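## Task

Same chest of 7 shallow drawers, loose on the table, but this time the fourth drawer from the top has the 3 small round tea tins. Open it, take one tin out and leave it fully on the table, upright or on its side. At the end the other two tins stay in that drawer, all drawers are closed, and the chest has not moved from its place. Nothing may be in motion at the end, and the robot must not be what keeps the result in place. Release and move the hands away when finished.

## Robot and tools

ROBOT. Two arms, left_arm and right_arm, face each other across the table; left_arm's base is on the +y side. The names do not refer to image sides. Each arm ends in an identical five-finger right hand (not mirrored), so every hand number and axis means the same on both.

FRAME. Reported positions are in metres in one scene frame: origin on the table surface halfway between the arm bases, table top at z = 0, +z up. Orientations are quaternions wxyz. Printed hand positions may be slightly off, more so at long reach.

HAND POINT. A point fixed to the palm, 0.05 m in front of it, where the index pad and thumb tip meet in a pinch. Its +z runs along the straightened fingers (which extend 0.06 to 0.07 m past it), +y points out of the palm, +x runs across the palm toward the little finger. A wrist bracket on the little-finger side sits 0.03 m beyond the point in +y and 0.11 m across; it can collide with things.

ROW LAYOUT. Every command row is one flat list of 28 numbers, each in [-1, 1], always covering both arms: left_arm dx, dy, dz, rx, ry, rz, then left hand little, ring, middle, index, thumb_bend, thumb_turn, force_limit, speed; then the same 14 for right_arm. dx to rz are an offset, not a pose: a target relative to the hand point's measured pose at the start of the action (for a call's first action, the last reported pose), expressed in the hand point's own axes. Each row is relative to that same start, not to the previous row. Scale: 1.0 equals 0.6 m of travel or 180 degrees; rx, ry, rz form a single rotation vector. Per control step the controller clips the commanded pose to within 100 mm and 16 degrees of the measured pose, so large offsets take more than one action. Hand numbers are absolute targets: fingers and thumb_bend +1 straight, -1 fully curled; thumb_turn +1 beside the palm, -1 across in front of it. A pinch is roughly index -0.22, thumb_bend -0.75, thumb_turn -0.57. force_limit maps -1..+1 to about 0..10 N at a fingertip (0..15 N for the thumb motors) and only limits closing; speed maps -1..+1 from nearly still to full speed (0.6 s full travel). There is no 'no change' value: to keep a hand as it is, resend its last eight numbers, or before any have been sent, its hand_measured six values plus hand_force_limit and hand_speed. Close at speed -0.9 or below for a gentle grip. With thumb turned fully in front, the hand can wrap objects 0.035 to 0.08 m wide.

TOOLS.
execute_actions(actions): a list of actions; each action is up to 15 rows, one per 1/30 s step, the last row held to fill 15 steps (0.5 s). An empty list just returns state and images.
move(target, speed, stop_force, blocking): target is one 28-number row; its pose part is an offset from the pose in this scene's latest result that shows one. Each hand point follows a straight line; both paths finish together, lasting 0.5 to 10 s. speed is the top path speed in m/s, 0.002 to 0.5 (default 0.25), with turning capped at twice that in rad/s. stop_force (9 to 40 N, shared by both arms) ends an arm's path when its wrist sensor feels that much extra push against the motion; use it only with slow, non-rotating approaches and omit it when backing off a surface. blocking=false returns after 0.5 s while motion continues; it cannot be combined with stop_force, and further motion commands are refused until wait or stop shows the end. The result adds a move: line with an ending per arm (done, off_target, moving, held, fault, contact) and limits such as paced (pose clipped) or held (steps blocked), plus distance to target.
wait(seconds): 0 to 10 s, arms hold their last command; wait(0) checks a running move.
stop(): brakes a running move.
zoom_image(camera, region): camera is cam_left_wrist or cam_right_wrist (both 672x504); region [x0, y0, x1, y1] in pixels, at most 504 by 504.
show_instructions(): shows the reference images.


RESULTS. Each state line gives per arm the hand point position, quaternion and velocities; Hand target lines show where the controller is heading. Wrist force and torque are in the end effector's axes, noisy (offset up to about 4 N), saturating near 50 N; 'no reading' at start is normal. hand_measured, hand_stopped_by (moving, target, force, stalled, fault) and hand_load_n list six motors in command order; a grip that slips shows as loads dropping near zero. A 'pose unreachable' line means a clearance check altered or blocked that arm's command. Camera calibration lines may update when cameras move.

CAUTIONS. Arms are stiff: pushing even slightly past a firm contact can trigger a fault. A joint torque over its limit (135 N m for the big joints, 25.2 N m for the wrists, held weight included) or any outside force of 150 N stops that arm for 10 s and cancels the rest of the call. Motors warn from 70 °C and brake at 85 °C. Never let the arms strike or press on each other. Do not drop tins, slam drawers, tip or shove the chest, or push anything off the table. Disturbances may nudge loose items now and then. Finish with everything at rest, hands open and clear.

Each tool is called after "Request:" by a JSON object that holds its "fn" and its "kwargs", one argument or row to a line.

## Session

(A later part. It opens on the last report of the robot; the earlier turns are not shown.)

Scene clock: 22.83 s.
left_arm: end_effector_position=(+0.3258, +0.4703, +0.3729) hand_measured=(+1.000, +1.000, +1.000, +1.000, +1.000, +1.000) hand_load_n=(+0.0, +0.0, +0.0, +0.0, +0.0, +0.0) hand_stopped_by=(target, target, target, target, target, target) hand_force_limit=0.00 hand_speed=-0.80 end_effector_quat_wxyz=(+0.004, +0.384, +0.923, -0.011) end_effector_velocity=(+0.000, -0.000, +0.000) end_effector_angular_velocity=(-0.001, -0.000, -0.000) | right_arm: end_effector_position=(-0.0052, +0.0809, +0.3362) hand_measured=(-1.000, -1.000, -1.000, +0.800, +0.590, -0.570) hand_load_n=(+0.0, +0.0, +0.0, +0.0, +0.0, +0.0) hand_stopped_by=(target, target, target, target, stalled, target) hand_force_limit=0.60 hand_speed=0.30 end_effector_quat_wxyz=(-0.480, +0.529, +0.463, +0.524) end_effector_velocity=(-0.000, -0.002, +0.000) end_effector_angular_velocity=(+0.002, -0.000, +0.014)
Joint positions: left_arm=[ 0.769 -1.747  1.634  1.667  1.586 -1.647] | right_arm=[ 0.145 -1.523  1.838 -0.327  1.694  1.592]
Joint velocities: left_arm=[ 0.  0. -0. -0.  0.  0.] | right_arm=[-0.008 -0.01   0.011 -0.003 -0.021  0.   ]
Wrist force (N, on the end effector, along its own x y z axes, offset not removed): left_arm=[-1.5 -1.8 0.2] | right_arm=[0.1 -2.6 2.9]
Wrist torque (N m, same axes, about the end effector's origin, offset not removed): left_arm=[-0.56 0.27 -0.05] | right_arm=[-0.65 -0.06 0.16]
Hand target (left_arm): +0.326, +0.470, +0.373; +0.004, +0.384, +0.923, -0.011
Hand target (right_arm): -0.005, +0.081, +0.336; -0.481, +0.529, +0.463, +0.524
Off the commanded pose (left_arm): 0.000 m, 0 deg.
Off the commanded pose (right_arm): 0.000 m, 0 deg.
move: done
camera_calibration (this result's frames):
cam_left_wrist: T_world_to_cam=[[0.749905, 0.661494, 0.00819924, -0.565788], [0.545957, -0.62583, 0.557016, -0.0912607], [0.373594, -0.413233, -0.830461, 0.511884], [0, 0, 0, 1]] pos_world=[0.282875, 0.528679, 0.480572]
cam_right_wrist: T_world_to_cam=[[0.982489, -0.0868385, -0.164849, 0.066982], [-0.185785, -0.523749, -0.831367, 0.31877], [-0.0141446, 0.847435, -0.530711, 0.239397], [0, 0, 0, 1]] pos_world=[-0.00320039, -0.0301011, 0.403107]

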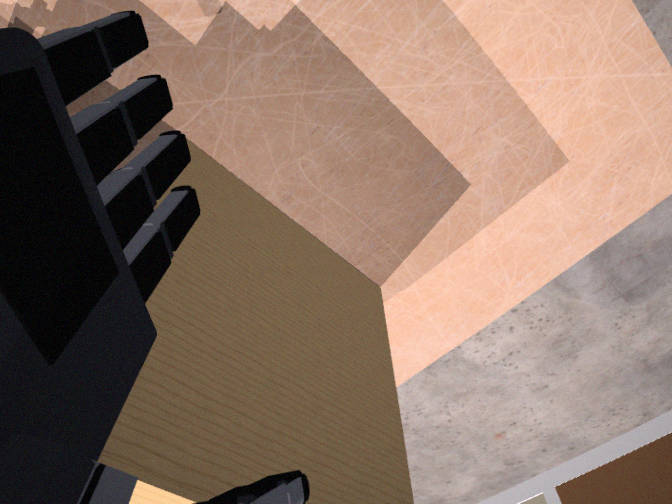

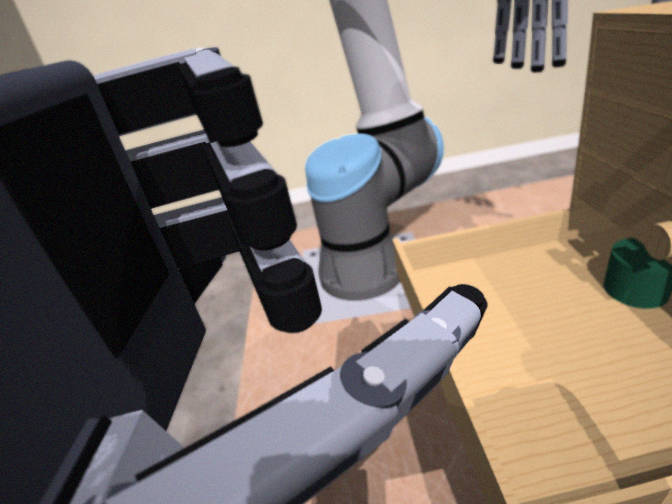

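Request:
{"fn": "move", "kwargs": {
  "target": [0,0,-0.17,0,0,0.25,1,1,1,1,1,1,0,-0.8, 0,0,-0.45,0,0,0,-1,-1,-1,0.8,0.6,-0.57,0.6,0.3]
}}

Request:
{"fn": "move", "kwargs": {
  "target": [-0.55,-0.277,0,0,0,0,1,1,1,1,1,1,0,-0.8, 0,0,0,0,0,0,-1,-1,-1,0.8,0.6,-0.57,0.6,0.3]
}}

Scene clock: 25.60 s.
left_arm: end_effector_position=(+0.3260, +0.4726, +0.4749) hand_measured=(+1.000, +1.000, +1.000, +1.000, +1.000, +1.000) hand_load_n=(+0.0, +0.0, +0.0, +0.0, +0.0, +0.0) hand_stopped_by=(target, target, target, target, target, target) hand_force_limit=0.00 hand_speed=-0.80 end_effector_quat_wxyz=(+0.008, +0.708, +0.706, -0.008) end_effector_velocity=(+0.000, -0.000, +0.001) end_effector_angular_velocity=(-0.001, +0.002, -0.007) | right_arm: end_effector_position=(-0.0350, -0.1872, +0.3336) hand_measured=(-1.000, -1.000, -1.000, +0.800, +0.590, -0.570) hand_load_n=(+0.0, +0.0, +0.0, +0.0, +0.0, +0.0) hand_stopped_by=(target, target, target, target, stalled, target) hand_force_limit=0.60 hand_speed=0.30 end_effector_quat_wxyz=(-0.480, +0.529, +0.463, +0.524) end_effector_velocity=(-0.000, -0.003, -0.001) end_effector_angular_velocity=(-0.003, -0.000, -0.001)
Joint positions: left_arm=[ 0.966 -1.708  1.337  1.928  1.588 -0.665] | right_arm=[ 0.374 -2.137  2.286 -0.161  1.922  1.59 ]
Joint velocities: left_arm=[ 0.005  0.003 -0.004  0.002  0.002  0.012] | right_arm=[ 0.008 -0.004  0.003  0.003  0.008  0.   ]
Wrist force (N, on the end effector, along its own x y z axes, offset not removed): left_arm=[-0.4 0.1 0.8] | right_arm=[-1.3 -2.0 3.0]
Wrist torque (N m, same axes, about the end effector's origin, offset not removed): left_arm=[-0.15 0.20 0.21] | right_arm=[-0.46 0.09 0.14]
Hand target (left_arm): +0.326, +0.473, +0.475; +0.008, +0.708, +0.706, -0.008
Hand target (right_arm): -0.035, -0.187, +0.334; -0.480, +0.529, +0.463, +0.524
Off the commanded pose (left_arm): 0.000 m, 0 deg.
Off the commanded pose (right_arm): 0.000 m, 0 deg.
move: done
camera_calibration (this result's frames):
cam_left_wrist: T_world_to_cam=[[0.997799, -0.061477, 0.0248518, -0.315347], [-0.0648149, -0.825071, 0.561299, 0.144501], [-0.0140025, -0.561674, -0.82724, 0.792405], [0, 0, 0, 1]] pos_world=[0.335115, 0.54491, 0.582238]
cam_right_wrist: T_world_to_cam=[[0.982375, -0.0867911, -0.165551, 0.0728106], [-0.186352, -0.523841, -0.831182, 0.170575], [-0.0145832, 0.847383, -0.530782, 0.464755], [0, 0, 0, 1]] pos_world=[-0.0329627, -0.298152, 0.400516]

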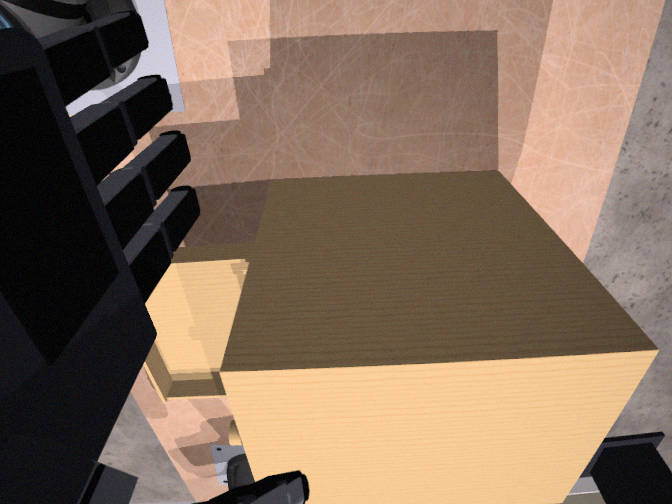

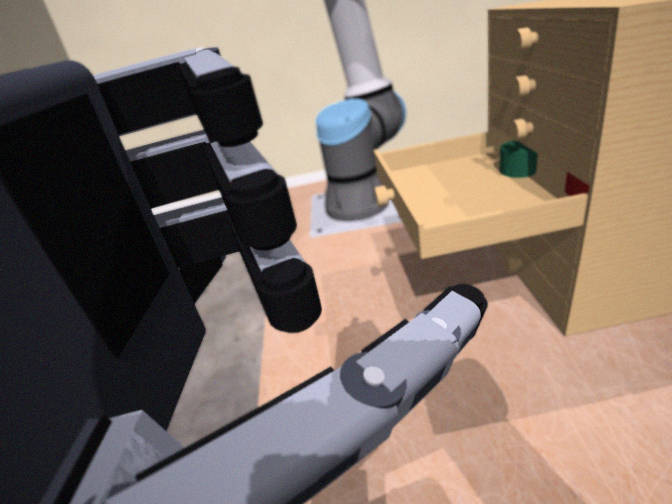

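Scene clock: 27.80 s.
left_arm: end_effector_position=(+0.1588, +0.1435, +0.4823) hand_measured=(+1.000, +1.000, +1.000, +1.000, +1.000, +1.000) hand_load_n=(+0.0, +0.0, +0.0, +0.0, +0.0, +0.0) hand_stopped_by=(target, target, target, target, target, target) hand_force_limit=0.00 hand_speed=-0.80 end_effector_quat_wxyz=(+0.008, +0.708, +0.706, -0.009) end_effector_velocity=(-0.001, -0.002, +0.001) end_effector_angular_velocity=(+0.001, +0.001, +0.001) | right_arm: end_effector_position=(-0.0350, -0.1872, +0.3336) hand_measured=(-1.000, -1.000, -1.000, +0.800, +0.590, -0.570) hand_load_n=(+0.0, +0.0, +0.0, +0.0, +0.0, +0.0) hand_stopped_by=(target, target, target, target, stalled, target) hand_force_limit=0.60 hand_speed=0.30 end_effector_quat_wxyz=(-0.480, +0.529, +0.463, +0.524) end_effector_velocity=(-0.000, +0.000, +0.000) end_effector_angular_velocity=(+0.001, +0.000, -0.000)
Joint positions: left_arm=[-0.094 -1.395  0.993  1.948  1.569 -1.726] | right_arm=[ 0.374 -2.137  2.286 -0.161  1.922  1.59 ]
Joint velocities: left_arm=[-0.     0.007 -0.011  0.005  0.001 -0.001] | right_arm=[ 0. -0. -0. -0.  0.  0.]
Wrist force (N, on the end effector, along its own x y z axes, offset not removed): left_arm=[0.9 -1.7 -0.4] | right_arm=[-0.6 -2.3 2.3]
Wrist torque (N m, same axes, about the end effector's origin, offset not removed): left_arm=[-0.38 0.10 0.08] | right_arm=[-0.51 0.09 0.05]
Hand target (left_arm): +0.159, +0.143, +0.482; +0.008, +0.708, +0.706, -0.009
Hand target (right_arm): -0.035, -0.187, +0.334; -0.480, +0.529, +0.463, +0.524
Off the commanded pose (left_arm): 0.000 m, 0 deg.
Off the commanded pose (right_arm): 0.000 m, 0 deg.
move: done
camera_calibration (this result's frames):
cam_left_wrist: T_world_to_cam=[[0.997845, -0.0615156, 0.0228384, -0.167913], [-0.0636825, -0.823943, 0.563083, -0.143216], [-0.0158208, -0.563324, -0.826085, 0.611263], [0, 0, 0, 1]] pos_world=[0.168102, 0.216008, 0.589432]
cam_right_wrist: T_world_to_cam=[[0.982375, -0.0867913, -0.165548, 0.0728093], [-0.186349, -0.523841, -0.831182, 0.170575], [-0.0145812, 0.847383, -0.530782, 0.464755], [0, 0, 0, 1]] pos_world=[-0.0329628, -0.298152, 0.400516]

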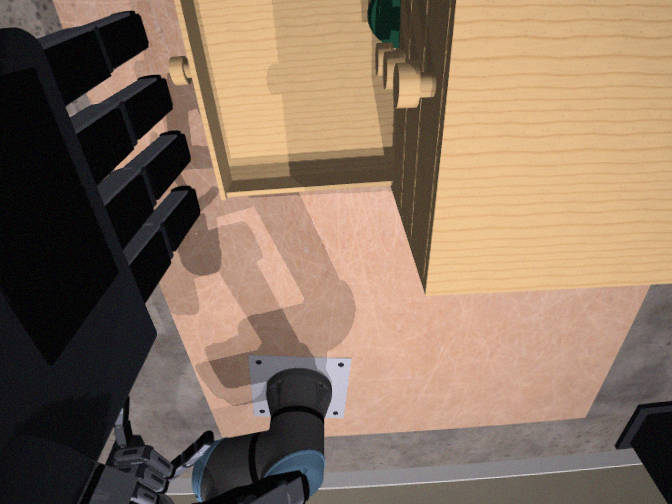

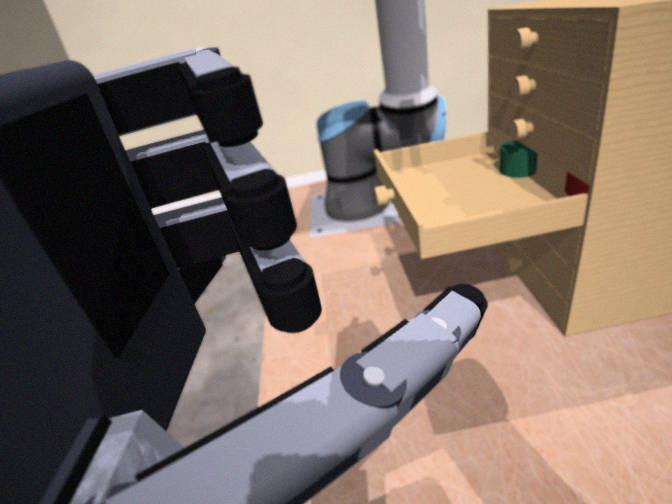

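Request:
{"fn": "move", "kwargs": {
  "target": [0,0,0.375,0,0,0,1,1,1,1,1,1,0,-0.8, 0,0,0,0,0,0,-1,-1,-1,0.8,0.6,-0.57,0.6,0.3],
  "speed": 0.1
}}

Scene clock: 30.80 s.
left_arm: end_effector_position=(+0.1582, +0.1385, +0.2577) hand_measured=(+1.000, +1.000, +1.000, +1.000, +1.000, +1.000) hand_load_n=(+0.0, +0.0, +0.0, +0.0, +0.0, +0.0) hand_stopped_by=(target, target, target, target, target, target) hand_force_limit=0.00 hand_speed=-0.80 end_effector_quat_wxyz=(+0.008, +0.708, +0.706, -0.009) end_effector_velocity=(+0.000, -0.000, -0.003) end_effector_angular_velocity=(+0.000, -0.001, +0.000) | right_arm: end_effector_position=(-0.0350, -0.1872, +0.3336) hand_measured=(-1.000, -1.000, -1.000, +0.800, +0.590, -0.570) hand_load_n=(+0.0, +0.0, +0.0, +0.0, +0.0, +0.0) hand_stopped_by=(target, target, target, target, stalled, target) hand_force_limit=0.60 hand_speed=0.30 end_effector_quat_wxyz=(-0.480, +0.529, +0.463, +0.524) end_effector_velocity=(-0.000, -0.000, +0.000) end_effector_angular_velocity=(+0.001, +0.000, +0.001)
Joint positions: left_arm=[-0.094 -1.44   1.63   1.356  1.569 -1.725] | right_arm=[ 0.374 -2.137  2.286 -0.161  1.922  1.59 ]
Joint velocities: left_arm=[-0.     0.002  0.006 -0.008 -0.001 -0.   ] | right_arm=[ 0.001 -0.    -0.    -0.     0.    -0.   ]
Wrist force (N, on the end effector, along its own x y z axes, offset not removed): left_arm=[-1.2 0.7 1.5] | right_arm=[-0.2 -3.1 3.4]
Wrist torque (N m, same axes, about the end effector's origin, offset not removed): left_arm=[-0.17 0.28 0.01] | right_arm=[-0.73 -0.13 0.02]
Hand target (left_arm): +0.158, +0.138, +0.257; +0.008, +0.708, +0.706, -0.009
Hand target (right_arm): -0.035, -0.187, +0.334; -0.480, +0.529, +0.463, +0.524
Off the commanded pose (left_arm): 0.001 m, 0 deg.
Off the commanded pose (right_arm): 0.000 m, 0 deg.
move: done
camera_calibration (this result's frames):
cam_left_wrist: T_world_to_cam=[[0.997848, -0.0614744, 0.022811, -0.162461], [-0.0636344, -0.823995, 0.563012, -0.020881], [-0.0158147, -0.563252, -0.826134, 0.422901], [0, 0, 0, 1]] pos_world=[0.16747, 0.211007, 0.364835]
cam_right_wrist: T_world_to_cam=[[0.982375, -0.0867913, -0.165548, 0.0728094], [-0.186349, -0.523841, -0.831182, 0.170575], [-0.0145813, 0.847383, -0.530782, 0.464755], [0, 0, 0, 1]] pos_world=[-0.0329628, -0.298152, 0.400516]

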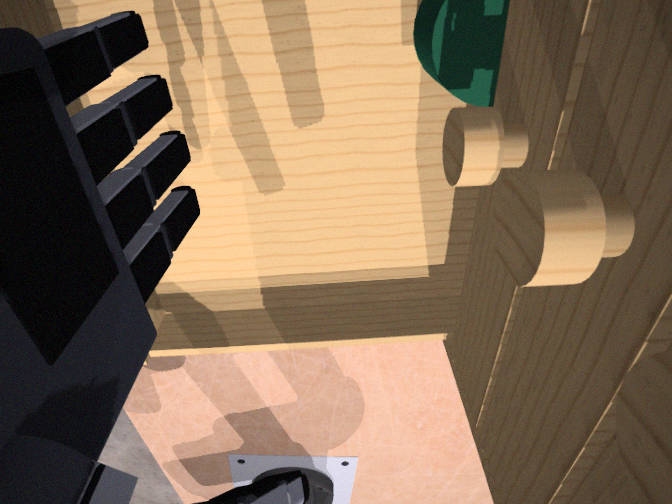

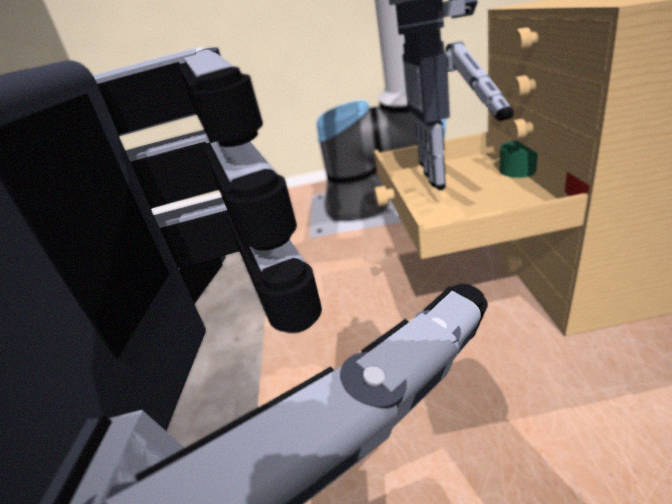

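Request:
{"fn": "move", "kwargs": {
  "target": [0,-0.217,0.012,0,0,0,1,1,1,1,1,1,0,-0.8, 0,0,0,0,0,0,-1,-1,-1,0.8,0.6,-0.57,0.6,0.3],
  "speed": 0.04
}}

Scene clock: 34.53 s.
left_arm: end_effector_position=(+0.0282, +0.1388, +0.2507) hand_measured=(+1.000, +0.998, +0.998, +1.000, +1.000, +1.000) hand_load_n=(-2.5, -8.0, -9.0, -7.5, +0.0, +0.0) hand_stopped_by=(target, target, target, target, target, target) hand_force_limit=0.00 hand_speed=-0.80 end_effector_quat_wxyz=(+0.007, +0.708, +0.706, -0.010) end_effector_velocity=(-0.003, -0.000, +0.000) end_effector_angular_velocity=(-0.001, +0.000, -0.000) | right_arm: end_effector_position=(-0.0350, -0.1872, +0.3336) hand_measured=(-1.000, -1.000, -1.000, +0.800, +0.590, -0.570) hand_load_n=(+0.0, +0.0, +0.0, +0.0, +0.0, +0.0) hand_stopped_by=(target, target, target, target, stalled, target) hand_force_limit=0.60 hand_speed=0.30 end_effector_quat_wxyz=(-0.480, +0.529, +0.463, +0.524) end_effector_velocity=(+0.000, -0.000, -0.000) end_effector_angular_velocity=(-0.001, -0.000, -0.001)
Joint positions: left_arm=[-0.458 -1.449  1.659  1.339  1.562 -2.089] | right_arm=[ 0.374 -2.137  2.286 -0.161  1.922  1.59 ]
Joint velocities: left_arm=[-0.007  0.    -0.001 -0.    -0.    -0.007] | right_arm=[ 0.     0.    -0.     0.001  0.001 -0.   ]
Wrist force (N, on the end effector, along its own x y z axes, offset not removed): left_arm=[4.6 27.5 -2.8] | right_arm=[0.0 -3.8 3.5]
Wrist torque (N m, same axes, about the end effector's origin, offset not removed): left_arm=[-1.45 0.55 1.20] | right_arm=[-0.87 -0.09 0.10]
Hand target (left_arm): +0.028, +0.139, +0.251; +0.007, +0.708, +0.706, -0.010
Hand target (right_arm): -0.035, -0.187, +0.334; -0.480, +0.529, +0.463, +0.524
Off the commanded pose (left_arm): 0.000 m, 0 deg.
Off the commanded pose (right_arm): 0.000 m, 0 deg.
move: done
camera_calibration (this result's frames):
cam_left_wrist: T_world_to_cam=[[0.99787, -0.0615006, 0.0217546, -0.0323166], [-0.0630618, -0.824054, 0.56299, -0.0249724], [-0.0166972, -0.563163, -0.826177, 0.415341], [0, 0, 0, 1]] pos_world=[0.037608, 0.211338, 0.357908]
cam_right_wrist: T_world_to_cam=[[0.982375, -0.0867912, -0.165548, 0.0728094], [-0.186349, -0.523841, -0.831183, 0.170575], [-0.0145813, 0.847383, -0.530782, 0.464755], [0, 0, 0, 1]] pos_world=[-0.0329628, -0.298152, 0.400516]

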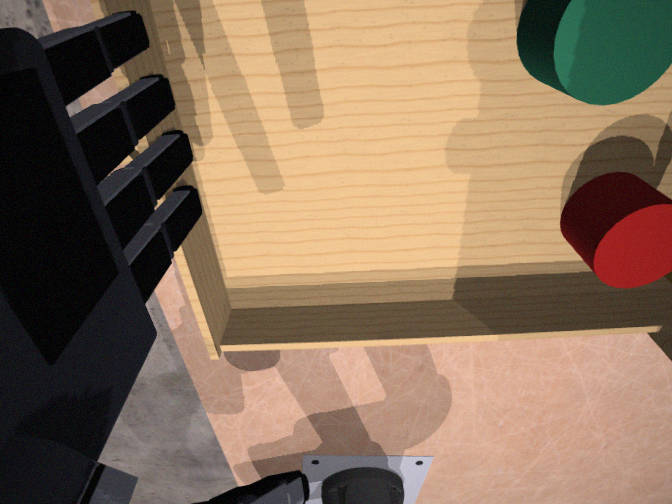

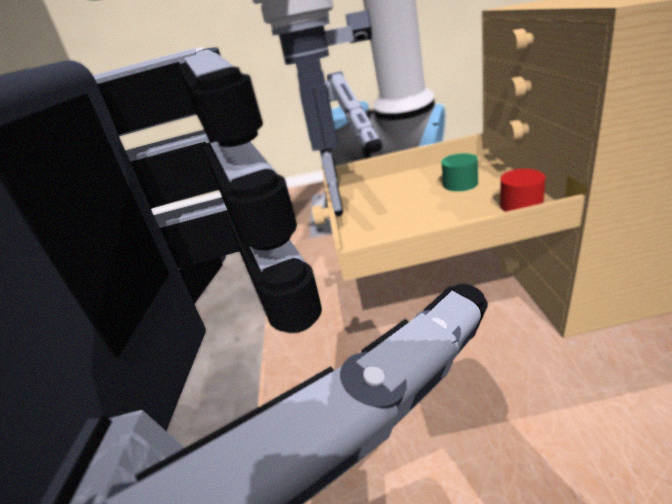

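Request:
{"fn": "move", "kwargs": {
  "target": [0,0.02,-0.02,0,0,0,1,1,1,1,1,1,0,-0.8, 0,0,0,0,0,0,-1,-1,-1,0.8,0.6,-0.57,0.6,0.3],
  "speed": 0.04
}}

Request:
{"fn": "move", "kwargs": {
  "target": [0.05,0.05,-0.18,0.26,-0.26,-0.45,-1,-1,-1,0.58,0.2,-0.57,0.5,0.3, 0,0,0,0,0,0,-1,-1,-1,0.8,0.6,-0.57,0.6,0.3]
}}

Request:
{"fn": "move", "kwargs": {
  "target": [0,0,0,0,-0.433,-0.25,-1,-1,-1,0.58,0.2,-0.57,0.5,0.3, 0,0,0,0,0,0,-1,-1,-1,0.8,0.6,-0.57,0.6,0.3]
}}

Scene clock: 35.87 s.
left_arm: end_effector_position=(+0.0400, +0.1390, +0.2625) hand_measured=(+1.000, +1.000, +1.000, +1.000, +1.000, +1.000) hand_load_n=(+0.0, +0.0, +0.0, +0.0, +0.0, +0.0) hand_stopped_by=(target, target, target, target, target, target) hand_force_limit=0.00 hand_speed=-0.80 end_effector_quat_wxyz=(+0.007, +0.708, +0.706, -0.010) end_effector_velocity=(+0.001, -0.001, +0.001) end_effector_angular_velocity=(+0.000, +0.000, -0.000) | right_arm: end_effector_position=(-0.0350, -0.1872, +0.3336) hand_measured=(-1.000, -1.000, -1.000, +0.800, +0.590, -0.570) hand_load_n=(+0.0, +0.0, +0.0, +0.0, +0.0, +0.0) hand_stopped_by=(target, target, target, target, stalled, target) hand_force_limit=0.60 hand_speed=0.30 end_effector_quat_wxyz=(-0.480, +0.529, +0.463, +0.524) end_effector_velocity=(-0.000, +0.000, -0.000) end_effector_angular_velocity=(-0.000, -0.000, +0.001)
Joint positions: left_arm=[-0.427 -1.459  1.64   1.368  1.562 -2.058] | right_arm=[ 0.374 -2.137  2.286 -0.161  1.922  1.59 ]
Joint velocities: left_arm=[ 0.005  0.001 -0.004  0.003  0.001  0.005] | right_arm=[ 0.     0.    -0.     0.    -0.001 -0.   ]
Wrist force (N, on the end effector, along its own x y z axes, offset not removed): left_arm=[2.9 -0.5 -1.7] | right_arm=[0.8 -3.1 1.6]
Wrist torque (N m, same axes, about the end effector's origin, offset not removed): left_arm=[-0.23 -0.35 0.19] | right_arm=[-0.60 -0.12 0.13]
Hand target (left_arm): +0.040, +0.139, +0.263; +0.007, +0.708, +0.706, -0.010
Hand target (right_arm): -0.035, -0.187, +0.334; -0.480, +0.529, +0.463, +0.524
Off the commanded pose (left_arm): 0.000 m, 0 deg.
Off the commanded pose (right_arm): 0.000 m, 0 deg.
move: done
camera_calibration (this result's frames):
cam_left_wrist: T_world_to_cam=[[0.997868, -0.0614874, 0.0218675, -0.0444102], [-0.0631138, -0.824027, 0.563024, -0.0306814], [-0.0165994, -0.563204, -0.826151, 0.425385], [0, 0, 0, 1]] pos_world=[0.0494402, 0.211566, 0.369678]
cam_right_wrist: T_world_to_cam=[[0.982375, -0.0867914, -0.165548, 0.0728094], [-0.18635, -0.523841, -0.831183, 0.170575], [-0.0145812, 0.847383, -0.530782, 0.464755], [0, 0, 0, 1]] pos_world=[-0.0329628, -0.298152, 0.400516]

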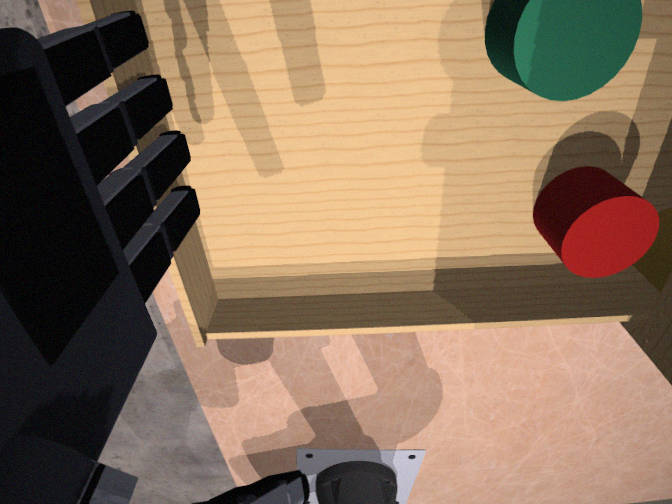

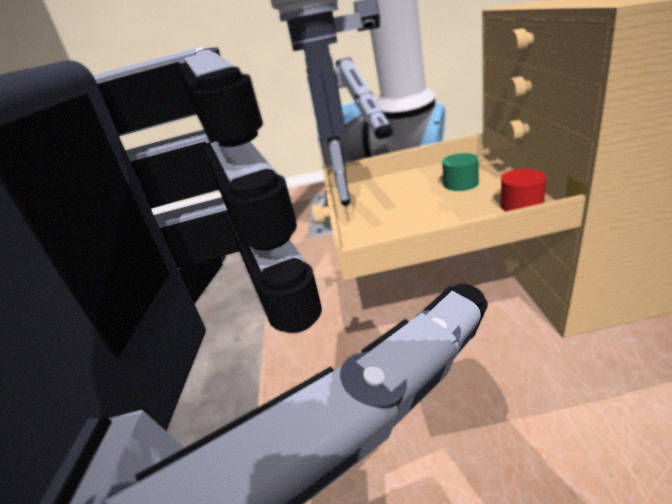

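Scene clock: 40.13 s.
left_arm: end_effector_position=(+0.0704, +0.1712, +0.3698) hand_measured=(-1.000, -1.000, -1.000, +0.580, +0.200, -0.570) hand_load_n=(+0.0, +0.0, +0.0, +0.0, +0.0, +0.0) hand_stopped_by=(target, target, target, target, target, target) hand_force_limit=0.50 hand_speed=0.30 end_effector_quat_wxyz=(+0.004, +0.000, -0.860, +0.510) end_effector_velocity=(+0.000, +0.000, +0.000) end_effector_angular_velocity=(-0.006, -0.003, +0.016) | right_arm: end_effector_position=(-0.0350, -0.1872, +0.3336) hand_measured=(-1.000, -1.000, -1.000, +0.800, +0.590, -0.570) hand_load_n=(+0.0, +0.0, +0.0, +0.0, +0.0, +0.0) hand_stopped_by=(target, target, target, target, stalled, target) hand_force_limit=0.60 hand_speed=0.30 end_effector_quat_wxyz=(-0.480, +0.529, +0.463, +0.524) end_effector_velocity=(+0.000, -0.000, -0.000) end_effector_angular_velocity=(-0.001, -0.000, -0.000)
Joint positions: left_arm=[-0.7   -2.094  1.858  0.88   0.924 -3.573] | right_arm=[ 0.374 -2.137  2.286 -0.161  1.922  1.59 ]
Joint velocities: left_arm=[-0.031 -0.004  0.007  0.012 -0.041 -0.029] | right_arm=[-0.     0.     0.001 -0.    -0.    -0.   ]
Wrist force (N, on the end effector, along its own x y z axes, offset not removed): left_arm=[-1.0 -0.4 1.5] | right_arm=[-0.1 -3.4 2.1]
Wrist torque (N m, same axes, about the end effector's origin, offset not removed): left_arm=[-0.28 0.20 0.14] | right_arm=[-0.68 0.02 0.08]
Hand target (left_arm): +0.070, +0.171, +0.370; -0.003, -0.001, +0.860, -0.511
Hand target (right_arm): -0.035, -0.187, +0.334; -0.480, +0.529, +0.463, +0.524
Off the commanded pose (left_arm): 0.000 m, 0 deg.
Off the commanded pose (right_arm): 0.000 m, 0 deg.
move: done
camera_calibration (this result's frames):
cam_left_wrist: T_world_to_cam=[[0.0553399, 0.498636, -0.865043, 0.223364], [0.840887, 0.443872, 0.309655, -0.24971], [0.538374, -0.74454, -0.394733, 0.365062], [0, 0, 0, 1]] pos_world=[0.00107717, 0.271265, 0.414645]
cam_right_wrist: T_world_to_cam=[[0.982375, -0.0867914, -0.165548, 0.0728094], [-0.18635, -0.523841, -0.831183, 0.170575], [-0.0145811, 0.847383, -0.530782, 0.464755], [0, 0, 0, 1]] pos_world=[-0.0329628, -0.298152, 0.400516]

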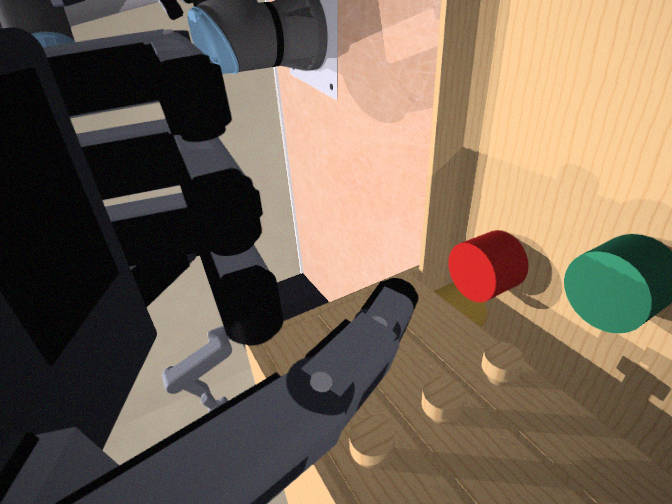

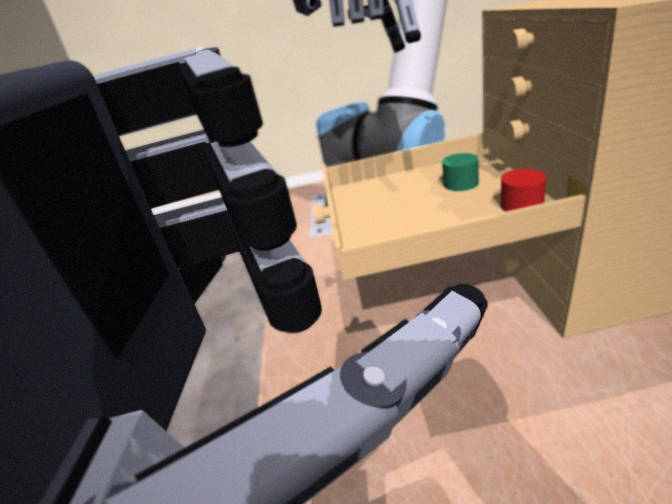

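Scene clock: 43.83 s.
left_arm: end_effector_position=(+0.0705, +0.1711, +0.3695) hand_measured=(-1.000, -1.000, -1.000, +0.580, +0.200, -0.570) hand_load_n=(+0.0, +0.0, +0.0, +0.0, +0.0, +0.0) hand_stopped_by=(target, target, target, target, target, target) hand_force_limit=0.50 hand_speed=0.30 end_effector_quat_wxyz=(-0.343, +0.616, -0.611, +0.361) end_effector_velocity=(-0.000, +0.000, -0.000) end_effector_angular_velocity=(+0.001, -0.000, +0.016) | right_arm: end_effector_position=(-0.0350, -0.1872, +0.3336) hand_measured=(-1.000, -1.000, -1.000, +0.800, +0.590, -0.570) hand_load_n=(+0.0, +0.0, +0.0, +0.0, +0.0, +0.0) hand_stopped_by=(target, target, target, target, stalled, target) hand_force_limit=0.60 hand_speed=0.30 end_effector_quat_wxyz=(-0.480, +0.529, +0.463, +0.524) end_effector_velocity=(-0.000, +0.000, +0.000) end_effector_angular_velocity=(+0.000, +0.000, -0.000)
Joint positions: left_arm=[-0.605 -1.384  1.651  2.106  0.811 -5.724] | right_arm=[ 0.374 -2.137  2.286 -0.161  1.922  1.59 ]
Joint velocities: left_arm=[ 0.005  0.006 -0.005  0.007  0.008 -0.01 ] | right_arm=[ 0.     0.    -0.    -0.001  0.     0.   ]
Wrist force (N, on the end effector, along its own x y z axes, offset not removed): left_arm=[0.6 -0.6 -2.6] | right_arm=[-0.4 -0.5 3.0]
Wrist torque (N m, same axes, about the end effector's origin, offset not removed): left_arm=[-0.09 0.02 0.23] | right_arm=[-0.34 0.02 0.16]
Hand target (left_arm): +0.071, +0.171, +0.369; -0.343, +0.616, -0.610, +0.360
Hand target (right_arm): -0.035, -0.187, +0.334; -0.480, +0.529, +0.463, +0.524
Off the commanded pose (left_arm): 0.000 m, 0 deg.
Off the commanded pose (right_arm): 0.000 m, 0 deg.
move: done
camera_calibration (this result's frames):
cam_left_wrist: T_world_to_cam=[[-0.523516, 0.0410424, -0.851027, 0.337087], [-0.431984, 0.848151, 0.306642, -0.227965], [0.734385, 0.528162, -0.426291, 0.144867], [0, 0, 0, 1]] pos_world=[-0.028395, 0.103001, 0.418529]
cam_right_wrist: T_world_to_cam=[[0.982375, -0.0867914, -0.165548, 0.0728093], [-0.18635, -0.523841, -0.831182, 0.170575], [-0.0145812, 0.847383, -0.530782, 0.464755], [0, 0, 0, 1]] pos_world=[-0.0329628, -0.298152, 0.400516]

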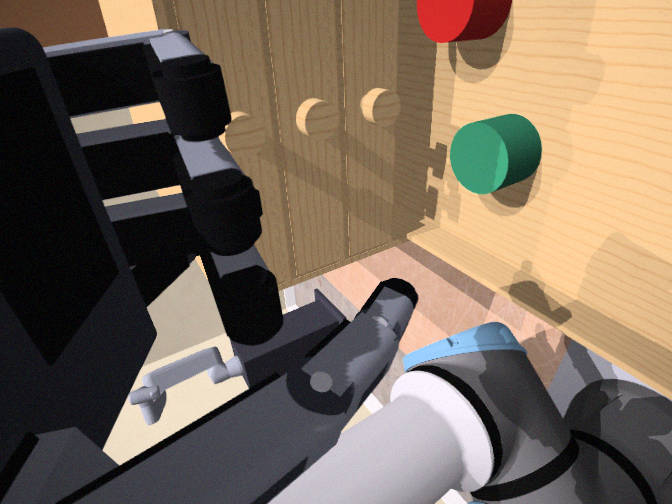

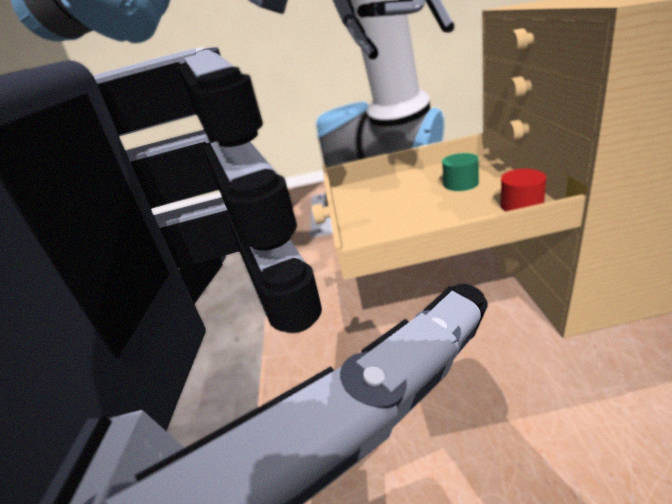

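Request:
{"fn": "move", "kwargs": {
  "target": [-0.02,0.156,0.213,0,0,0,-1,-1,-1,0.58,0.2,-0.57,0.5,0.3, 0,0,0,0,0,0,-1,-1,-1,0.8,0.6,-0.57,0.6,0.3],
  "speed": 0.1
}}

Scene clock: 46.13 s.
left_arm: end_effector_position=(+0.1337, +0.1795, +0.2244) hand_measured=(-1.000, -1.000, -1.000, +0.580, +0.200, -0.570) hand_load_n=(+0.0, +0.0, +0.0, +0.0, +0.0, +0.0) hand_stopped_by=(target, target, target, target, target, target) hand_force_limit=0.50 hand_speed=0.30 end_effector_quat_wxyz=(-0.343, +0.616, -0.611, +0.361) end_effector_velocity=(+0.001, +0.000, -0.002) end_effector_angular_velocity=(+0.000, +0.001, -0.000) | right_arm: end_effector_position=(-0.0350, -0.1872, +0.3336) hand_measured=(-1.000, -1.000, -1.000, +0.800, +0.590, -0.570) hand_load_n=(+0.0, +0.0, +0.0, +0.0, +0.0, +0.0) hand_stopped_by=(target, target, target, target, stalled, target) hand_force_limit=0.60 hand_speed=0.30 end_effector_quat_wxyz=(-0.480, +0.529, +0.463, +0.524) end_effector_velocity=(-0.000, -0.000, -0.000) end_effector_angular_velocity=(-0.001, -0.001, +0.000)
Joint positions: left_arm=[-0.479 -1.282  1.913  1.646  0.724 -5.592] | right_arm=[ 0.374 -2.137  2.286 -0.161  1.922  1.59 ]
Joint velocities: left_arm=[ 0.003  0.002  0.002 -0.008 -0.001  0.004] | right_arm=[ 0.    -0.    -0.     0.001 -0.    -0.001]
Wrist force (N, on the end effector, along its own x y z axes, offset not removed): left_arm=[0.7 -1.1 0.4] | right_arm=[0.0 -1.3 2.0]
Wrist torque (N m, same axes, about the end effector's origin, offset not removed): left_arm=[-0.42 0.03 0.10] | right_arm=[-0.32 0.00 0.10]
Hand target (left_arm): +0.134, +0.179, +0.224; -0.343, +0.616, -0.611, +0.361
Hand target (right_arm): -0.035, -0.187, +0.334; -0.480, +0.529, +0.463, +0.524
Off the commanded pose (left_arm): 0.001 m, 0 deg.
Off the commanded pose (right_arm): 0.000 m, 0 deg.
move: done
camera_calibration (this result's frames):
cam_left_wrist: T_world_to_cam=[[-0.523153, 0.0408426, -0.85126, 0.246333], [-0.432206, 0.848157, 0.306312, -0.163122], [0.734513, 0.528167, -0.426063, 0.0321576], [0, 0, 0, 1]] pos_world=[0.0347472, 0.111307, 0.27336]
cam_right_wrist: T_world_to_cam=[[0.982375, -0.0867912, -0.165548, 0.0728095], [-0.18635, -0.523841, -0.831183, 0.170575], [-0.0145813, 0.847383, -0.530782, 0.464755], [0, 0, 0, 1]] pos_world=[-0.0329628, -0.298152, 0.400516]

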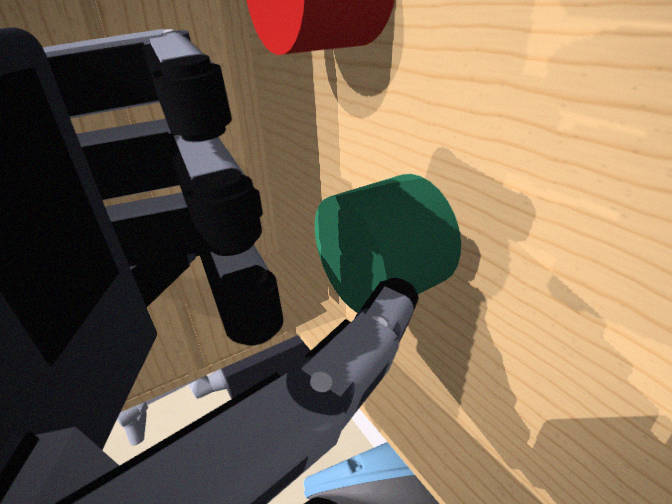

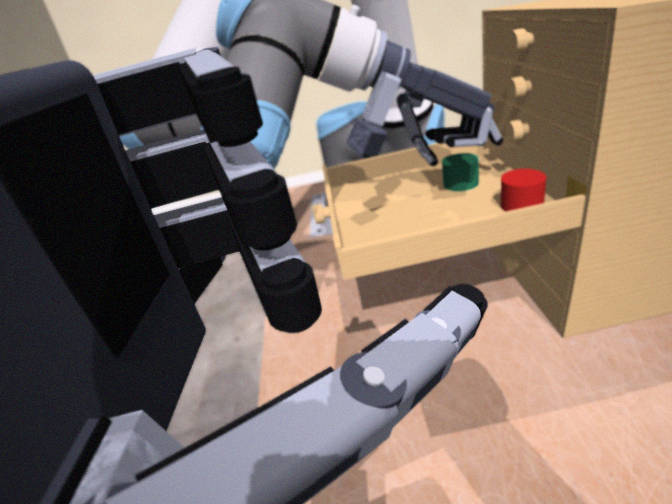

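Request:
{"fn": "move", "kwargs": {
  "target": [-0.007,0.054,0.031,0,0,0,-1,-1,-1,0.58,0.2,-0.57,0.5,0.3, 0,0,0,0,0,0,-1,-1,-1,0.8,0.6,-0.57,0.6,0.3],
  "speed": 0.012,
  "stop_force": 10
}}

Scene clock: 49.63 s.
left_arm: end_effector_position=(+0.1335, +0.1828, +0.1872) hand_measured=(-1.000, -1.000, -1.000, +0.580, +0.200, -0.570) hand_load_n=(+0.0, +0.0, +0.0, +0.0, +0.0, +0.0) hand_stopped_by=(target, target, target, target, target, target) hand_force_limit=0.50 hand_speed=0.30 end_effector_quat_wxyz=(-0.343, +0.616, -0.611, +0.361) end_effector_velocity=(+0.000, +0.000, -0.002) end_effector_angular_velocity=(-0.001, -0.000, -0.001) | right_arm: end_effector_position=(-0.0350, -0.1872, +0.3336) hand_measured=(-1.000, -1.000, -1.000, +0.800, +0.590, -0.570) hand_load_n=(+0.0, +0.0, +0.0, +0.0, +0.0, +0.0) hand_stopped_by=(target, target, target, target, stalled, target) hand_force_limit=0.60 hand_speed=0.30 end_effector_quat_wxyz=(-0.480, +0.529, +0.463, +0.524) end_effector_velocity=(-0.000, +0.000, -0.000) end_effector_angular_velocity=(+0.000, +0.000, +0.000)
Joint positions: left_arm=[-0.485 -1.23   1.962  1.55   0.728 -5.598] | right_arm=[ 0.374 -2.137  2.286 -0.161  1.922  1.59 ]
Joint velocities: left_arm=[-0.     0.003  0.003 -0.006 -0.001 -0.   ] | right_arm=[-0.    -0.     0.001 -0.001 -0.     0.   ]
Wrist force (N, on the end effector, along its own x y z axes, offset not removed): left_arm=[2.3 2.1 -0.1] | right_arm=[-0.8 -2.7 2.2]
Wrist torque (N m, same axes, about the end effector's origin, offset not removed): left_arm=[0.09 -0.16 0.40] | right_arm=[-0.56 0.04 0.06]
Hand target (left_arm): +0.133, +0.183, +0.187; -0.343, +0.616, -0.611, +0.361
Hand target (right_arm): -0.035, -0.187, +0.334; -0.480, +0.529, +0.463, +0.524
Off the commanded pose (left_arm): 0.000 m, 0 deg.
Off the commanded pose (right_arm): 0.000 m, 0 deg.
move: done
camera_calibration (this result's frames):
cam_left_wrist: T_world_to_cam=[[-0.523164, 0.040852, -0.851252, 0.214456], [-0.432205, 0.848152, 0.306328, -0.154667], [0.734506, 0.528175, -0.426066, 0.0147518], [0, 0, 0, 1]] pos_world=[0.0345122, 0.114629, 0.23622]
cam_right_wrist: T_world_to_cam=[[0.982375, -0.0867911, -0.165548, 0.0728096], [-0.18635, -0.523841, -0.831183, 0.170576], [-0.0145814, 0.847383, -0.530782, 0.464755], [0, 0, 0, 1]] pos_world=[-0.0329628, -0.298152, 0.400516]

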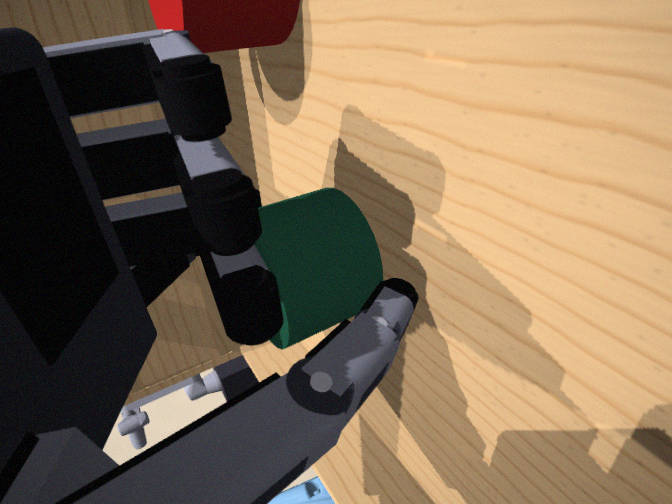

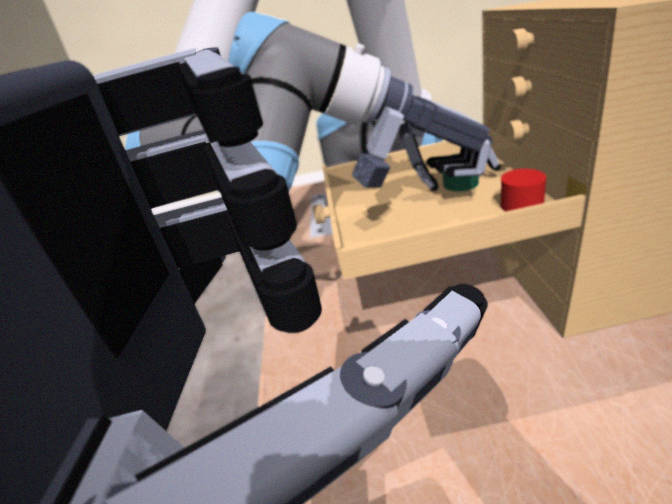

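Request:
{"fn": "move", "kwargs": {
  "target": [0,0,0,0,0,0,-1,-1,-1,-0.3,-0.4,-0.57,0.5,-0.5, 0,0,0,0,0,0,-1,-1,-1,0.8,0.6,-0.57,0.6,0.3]
}}

Request:
{"fn": "move", "kwargs": {
  "target": [0,-0.08,-0.1,0,0,0,-1,-1,-1,-0.3,-0.4,-0.57,0.5,-0.5, 0,0,0,0,0,0,-1,-1,-1,0.8,0.6,-0.57,0.6,0.3],
  "speed": 0.05
}}

Scene clock: 50.47 s.
left_arm: end_effector_position=(+0.1334, +0.1828, +0.1872) hand_measured=(-1.000, -1.000, -1.000, +0.252, +0.010, -0.570) hand_load_n=(+0.0, +0.0, +0.0, +9.0, +11.0, -1.0) hand_stopped_by=(target, target, target, force, force, target) hand_force_limit=0.50 hand_speed=-0.50 end_effector_quat_wxyz=(-0.343, +0.616, -0.611, +0.361) end_effector_velocity=(-0.000, +0.000, -0.000) end_effector_angular_velocity=(+0.001, +0.000, +0.001) | right_arm: end_effector_position=(-0.0350, -0.1872, +0.3336) hand_measured=(-1.000, -1.000, -1.000, +0.800, +0.590, -0.570) hand_load_n=(+0.0, +0.0, +0.0, +0.0, +0.0, +0.0) hand_stopped_by=(target, target, target, target, stalled, target) hand_force_limit=0.60 hand_speed=0.30 end_effector_quat_wxyz=(-0.480, +0.529, +0.463, +0.524) end_effector_velocity=(+0.000, -0.000, -0.001) end_effector_angular_velocity=(-0.001, +0.000, -0.000)
Joint positions: left_arm=[-0.485 -1.23   1.962  1.55   0.728 -5.598] | right_arm=[ 0.374 -2.137  2.286 -0.161  1.922  1.59 ]
Joint velocities: left_arm=[-0.     0.    -0.     0.001  0.001 -0.   ] | right_arm=[-0.    -0.     0.001  0.     0.     0.   ]
Wrist force (N, on the end effector, along its own x y z axes, offset not removed): left_arm=[-1.0 -2.4 -1.5] | right_arm=[0.5 -2.4 2.0]
Wrist torque (N m, same axes, about the end effector's origin, offset not removed): left_arm=[-0.05 0.23 0.12] | right_arm=[-0.51 -0.08 0.16]
Hand target (left_arm): +0.133, +0.183, +0.187; -0.343, +0.616, -0.611, +0.361
Hand target (right_arm): -0.035, -0.187, +0.334; -0.480, +0.529, +0.463, +0.524
Off the commanded pose (left_arm): 0.000 m, 0 deg.
Off the commanded pose (right_arm): 0.000 m, 0 deg.
move: done
camera_calibration (this result's frames):
cam_left_wrist: T_world_to_cam=[[-0.523148, 0.0408793, -0.851261, 0.214423], [-0.432208, 0.848145, 0.306345, -0.15467], [0.734516, 0.528185, -0.426037, 0.0147367], [0, 0, 0, 1]] pos_world=[0.0345009, 0.114633, 0.236191]
cam_right_wrist: T_world_to_cam=[[0.982375, -0.0867912, -0.165548, 0.0728095], [-0.18635, -0.523841, -0.831183, 0.170576], [-0.0145813, 0.847383, -0.530782, 0.464755], [0, 0, 0, 1]] pos_world=[-0.0329628, -0.298152, 0.400516]

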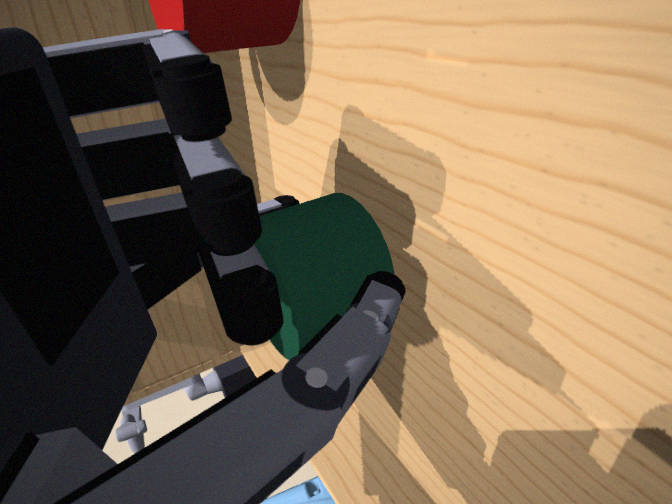

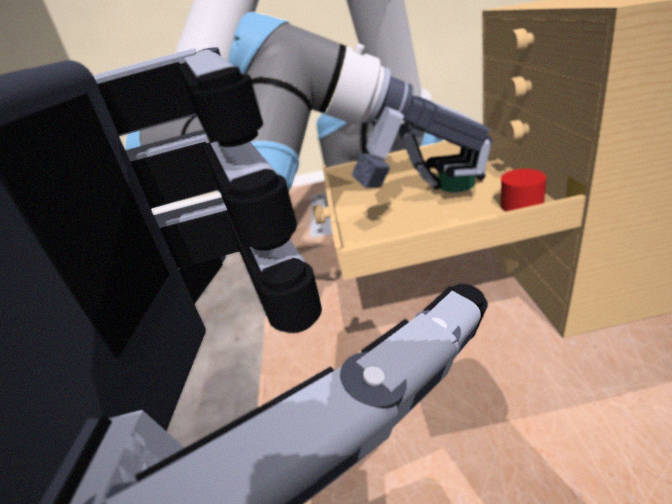

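Scene clock: 52.43 s.
left_arm: end_effector_position=(+0.1059, +0.1846, +0.2585) hand_measured=(-1.000, -1.000, -1.000, +0.252, +0.010, -0.570) hand_load_n=(+0.0, +0.0, +0.0, +8.0, +11.5, -1.5) hand_stopped_by=(target, target, target, force, force, target) hand_force_limit=0.50 hand_speed=-0.50 end_effector_quat_wxyz=(-0.343, +0.616, -0.611, +0.361) end_effector_velocity=(-0.001, +0.000, +0.003) end_effector_angular_velocity=(-0.001, +0.001, +0.000) | right_arm: end_effector_position=(-0.0350, -0.1872, +0.3336) hand_measured=(-1.000, -1.000, -1.000, +0.800, +0.590, -0.570) hand_load_n=(+0.0, +0.0, +0.0, +0.0, +0.0, +0.0) hand_stopped_by=(target, target, target, target, stalled, target) hand_force_limit=0.60 hand_speed=0.30 end_effector_quat_wxyz=(-0.480, +0.529, +0.463, +0.524) end_effector_velocity=(+0.000, +0.000, +0.001) end_effector_angular_velocity=(+0.001, +0.000, -0.000)
Joint positions: left_arm=[-0.551 -1.329  1.884  1.78   0.773 -5.67 ] | right_arm=[ 0.374 -2.137  2.286 -0.161  1.922  1.59 ]
Joint velocities: left_arm=[-0.002 -0.005 -0.004  0.009  0.002 -0.003] | right_arm=[-0.    -0.    -0.001 -0.     0.    -0.   ]
Wrist force (N, on the end effector, along its own x y z axes, offset not removed): left_arm=[-0.7 0.2 -2.4] | right_arm=[-1.3 -2.7 0.9]
Wrist torque (N m, same axes, about the end effector's origin, offset not removed): left_arm=[0.00 0.18 0.06] | right_arm=[-0.52 0.16 0.06]
Hand target (left_arm): +0.106, +0.185, +0.259; -0.343, +0.616, -0.611, +0.361
Hand target (right_arm): -0.035, -0.187, +0.334; -0.480, +0.529, +0.463, +0.524
Off the commanded pose (left_arm): 0.000 m, 0 deg.
Off the commanded pose (right_arm): 0.000 m, 0 deg.
move: done
camera_calibration (this result's frames):
cam_left_wrist: T_world_to_cam=[[-0.523335, 0.0409822, -0.851141, 0.260651], [-0.432093, 0.848141, 0.306516, -0.189995], [0.73445, 0.528182, -0.426154, 0.0644238], [0, 0, 0, 1]] pos_world=[0.0069965, 0.116433, 0.307542]
cam_right_wrist: T_world_to_cam=[[0.982375, -0.0867912, -0.165548, 0.0728095], [-0.18635, -0.523841, -0.831183, 0.170576], [-0.0145813, 0.847383, -0.530782, 0.464755], [0, 0, 0, 1]] pos_world=[-0.0329628, -0.298152, 0.400516]

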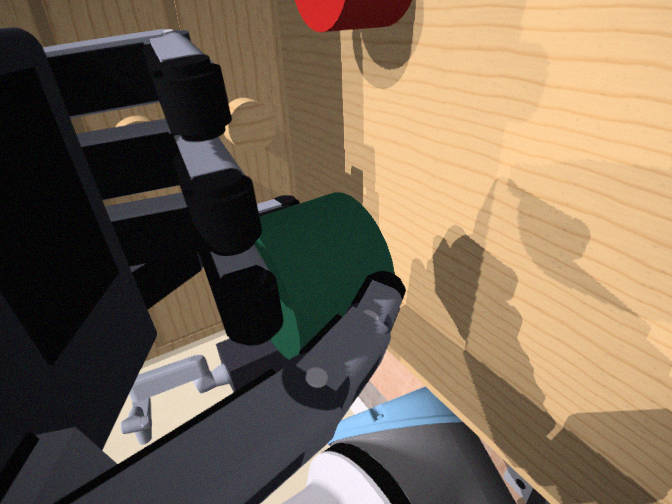

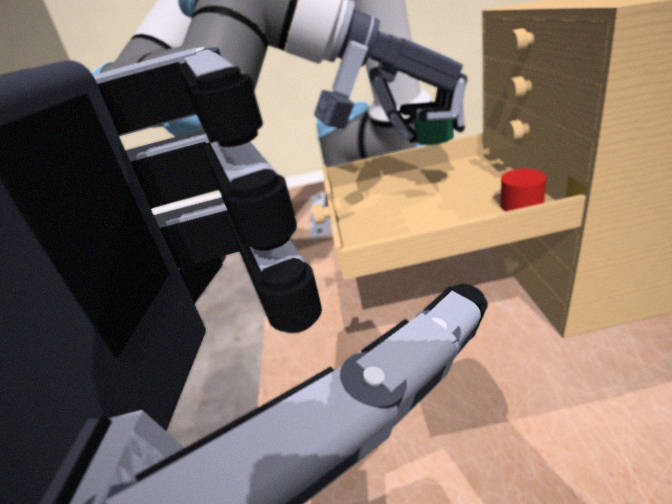

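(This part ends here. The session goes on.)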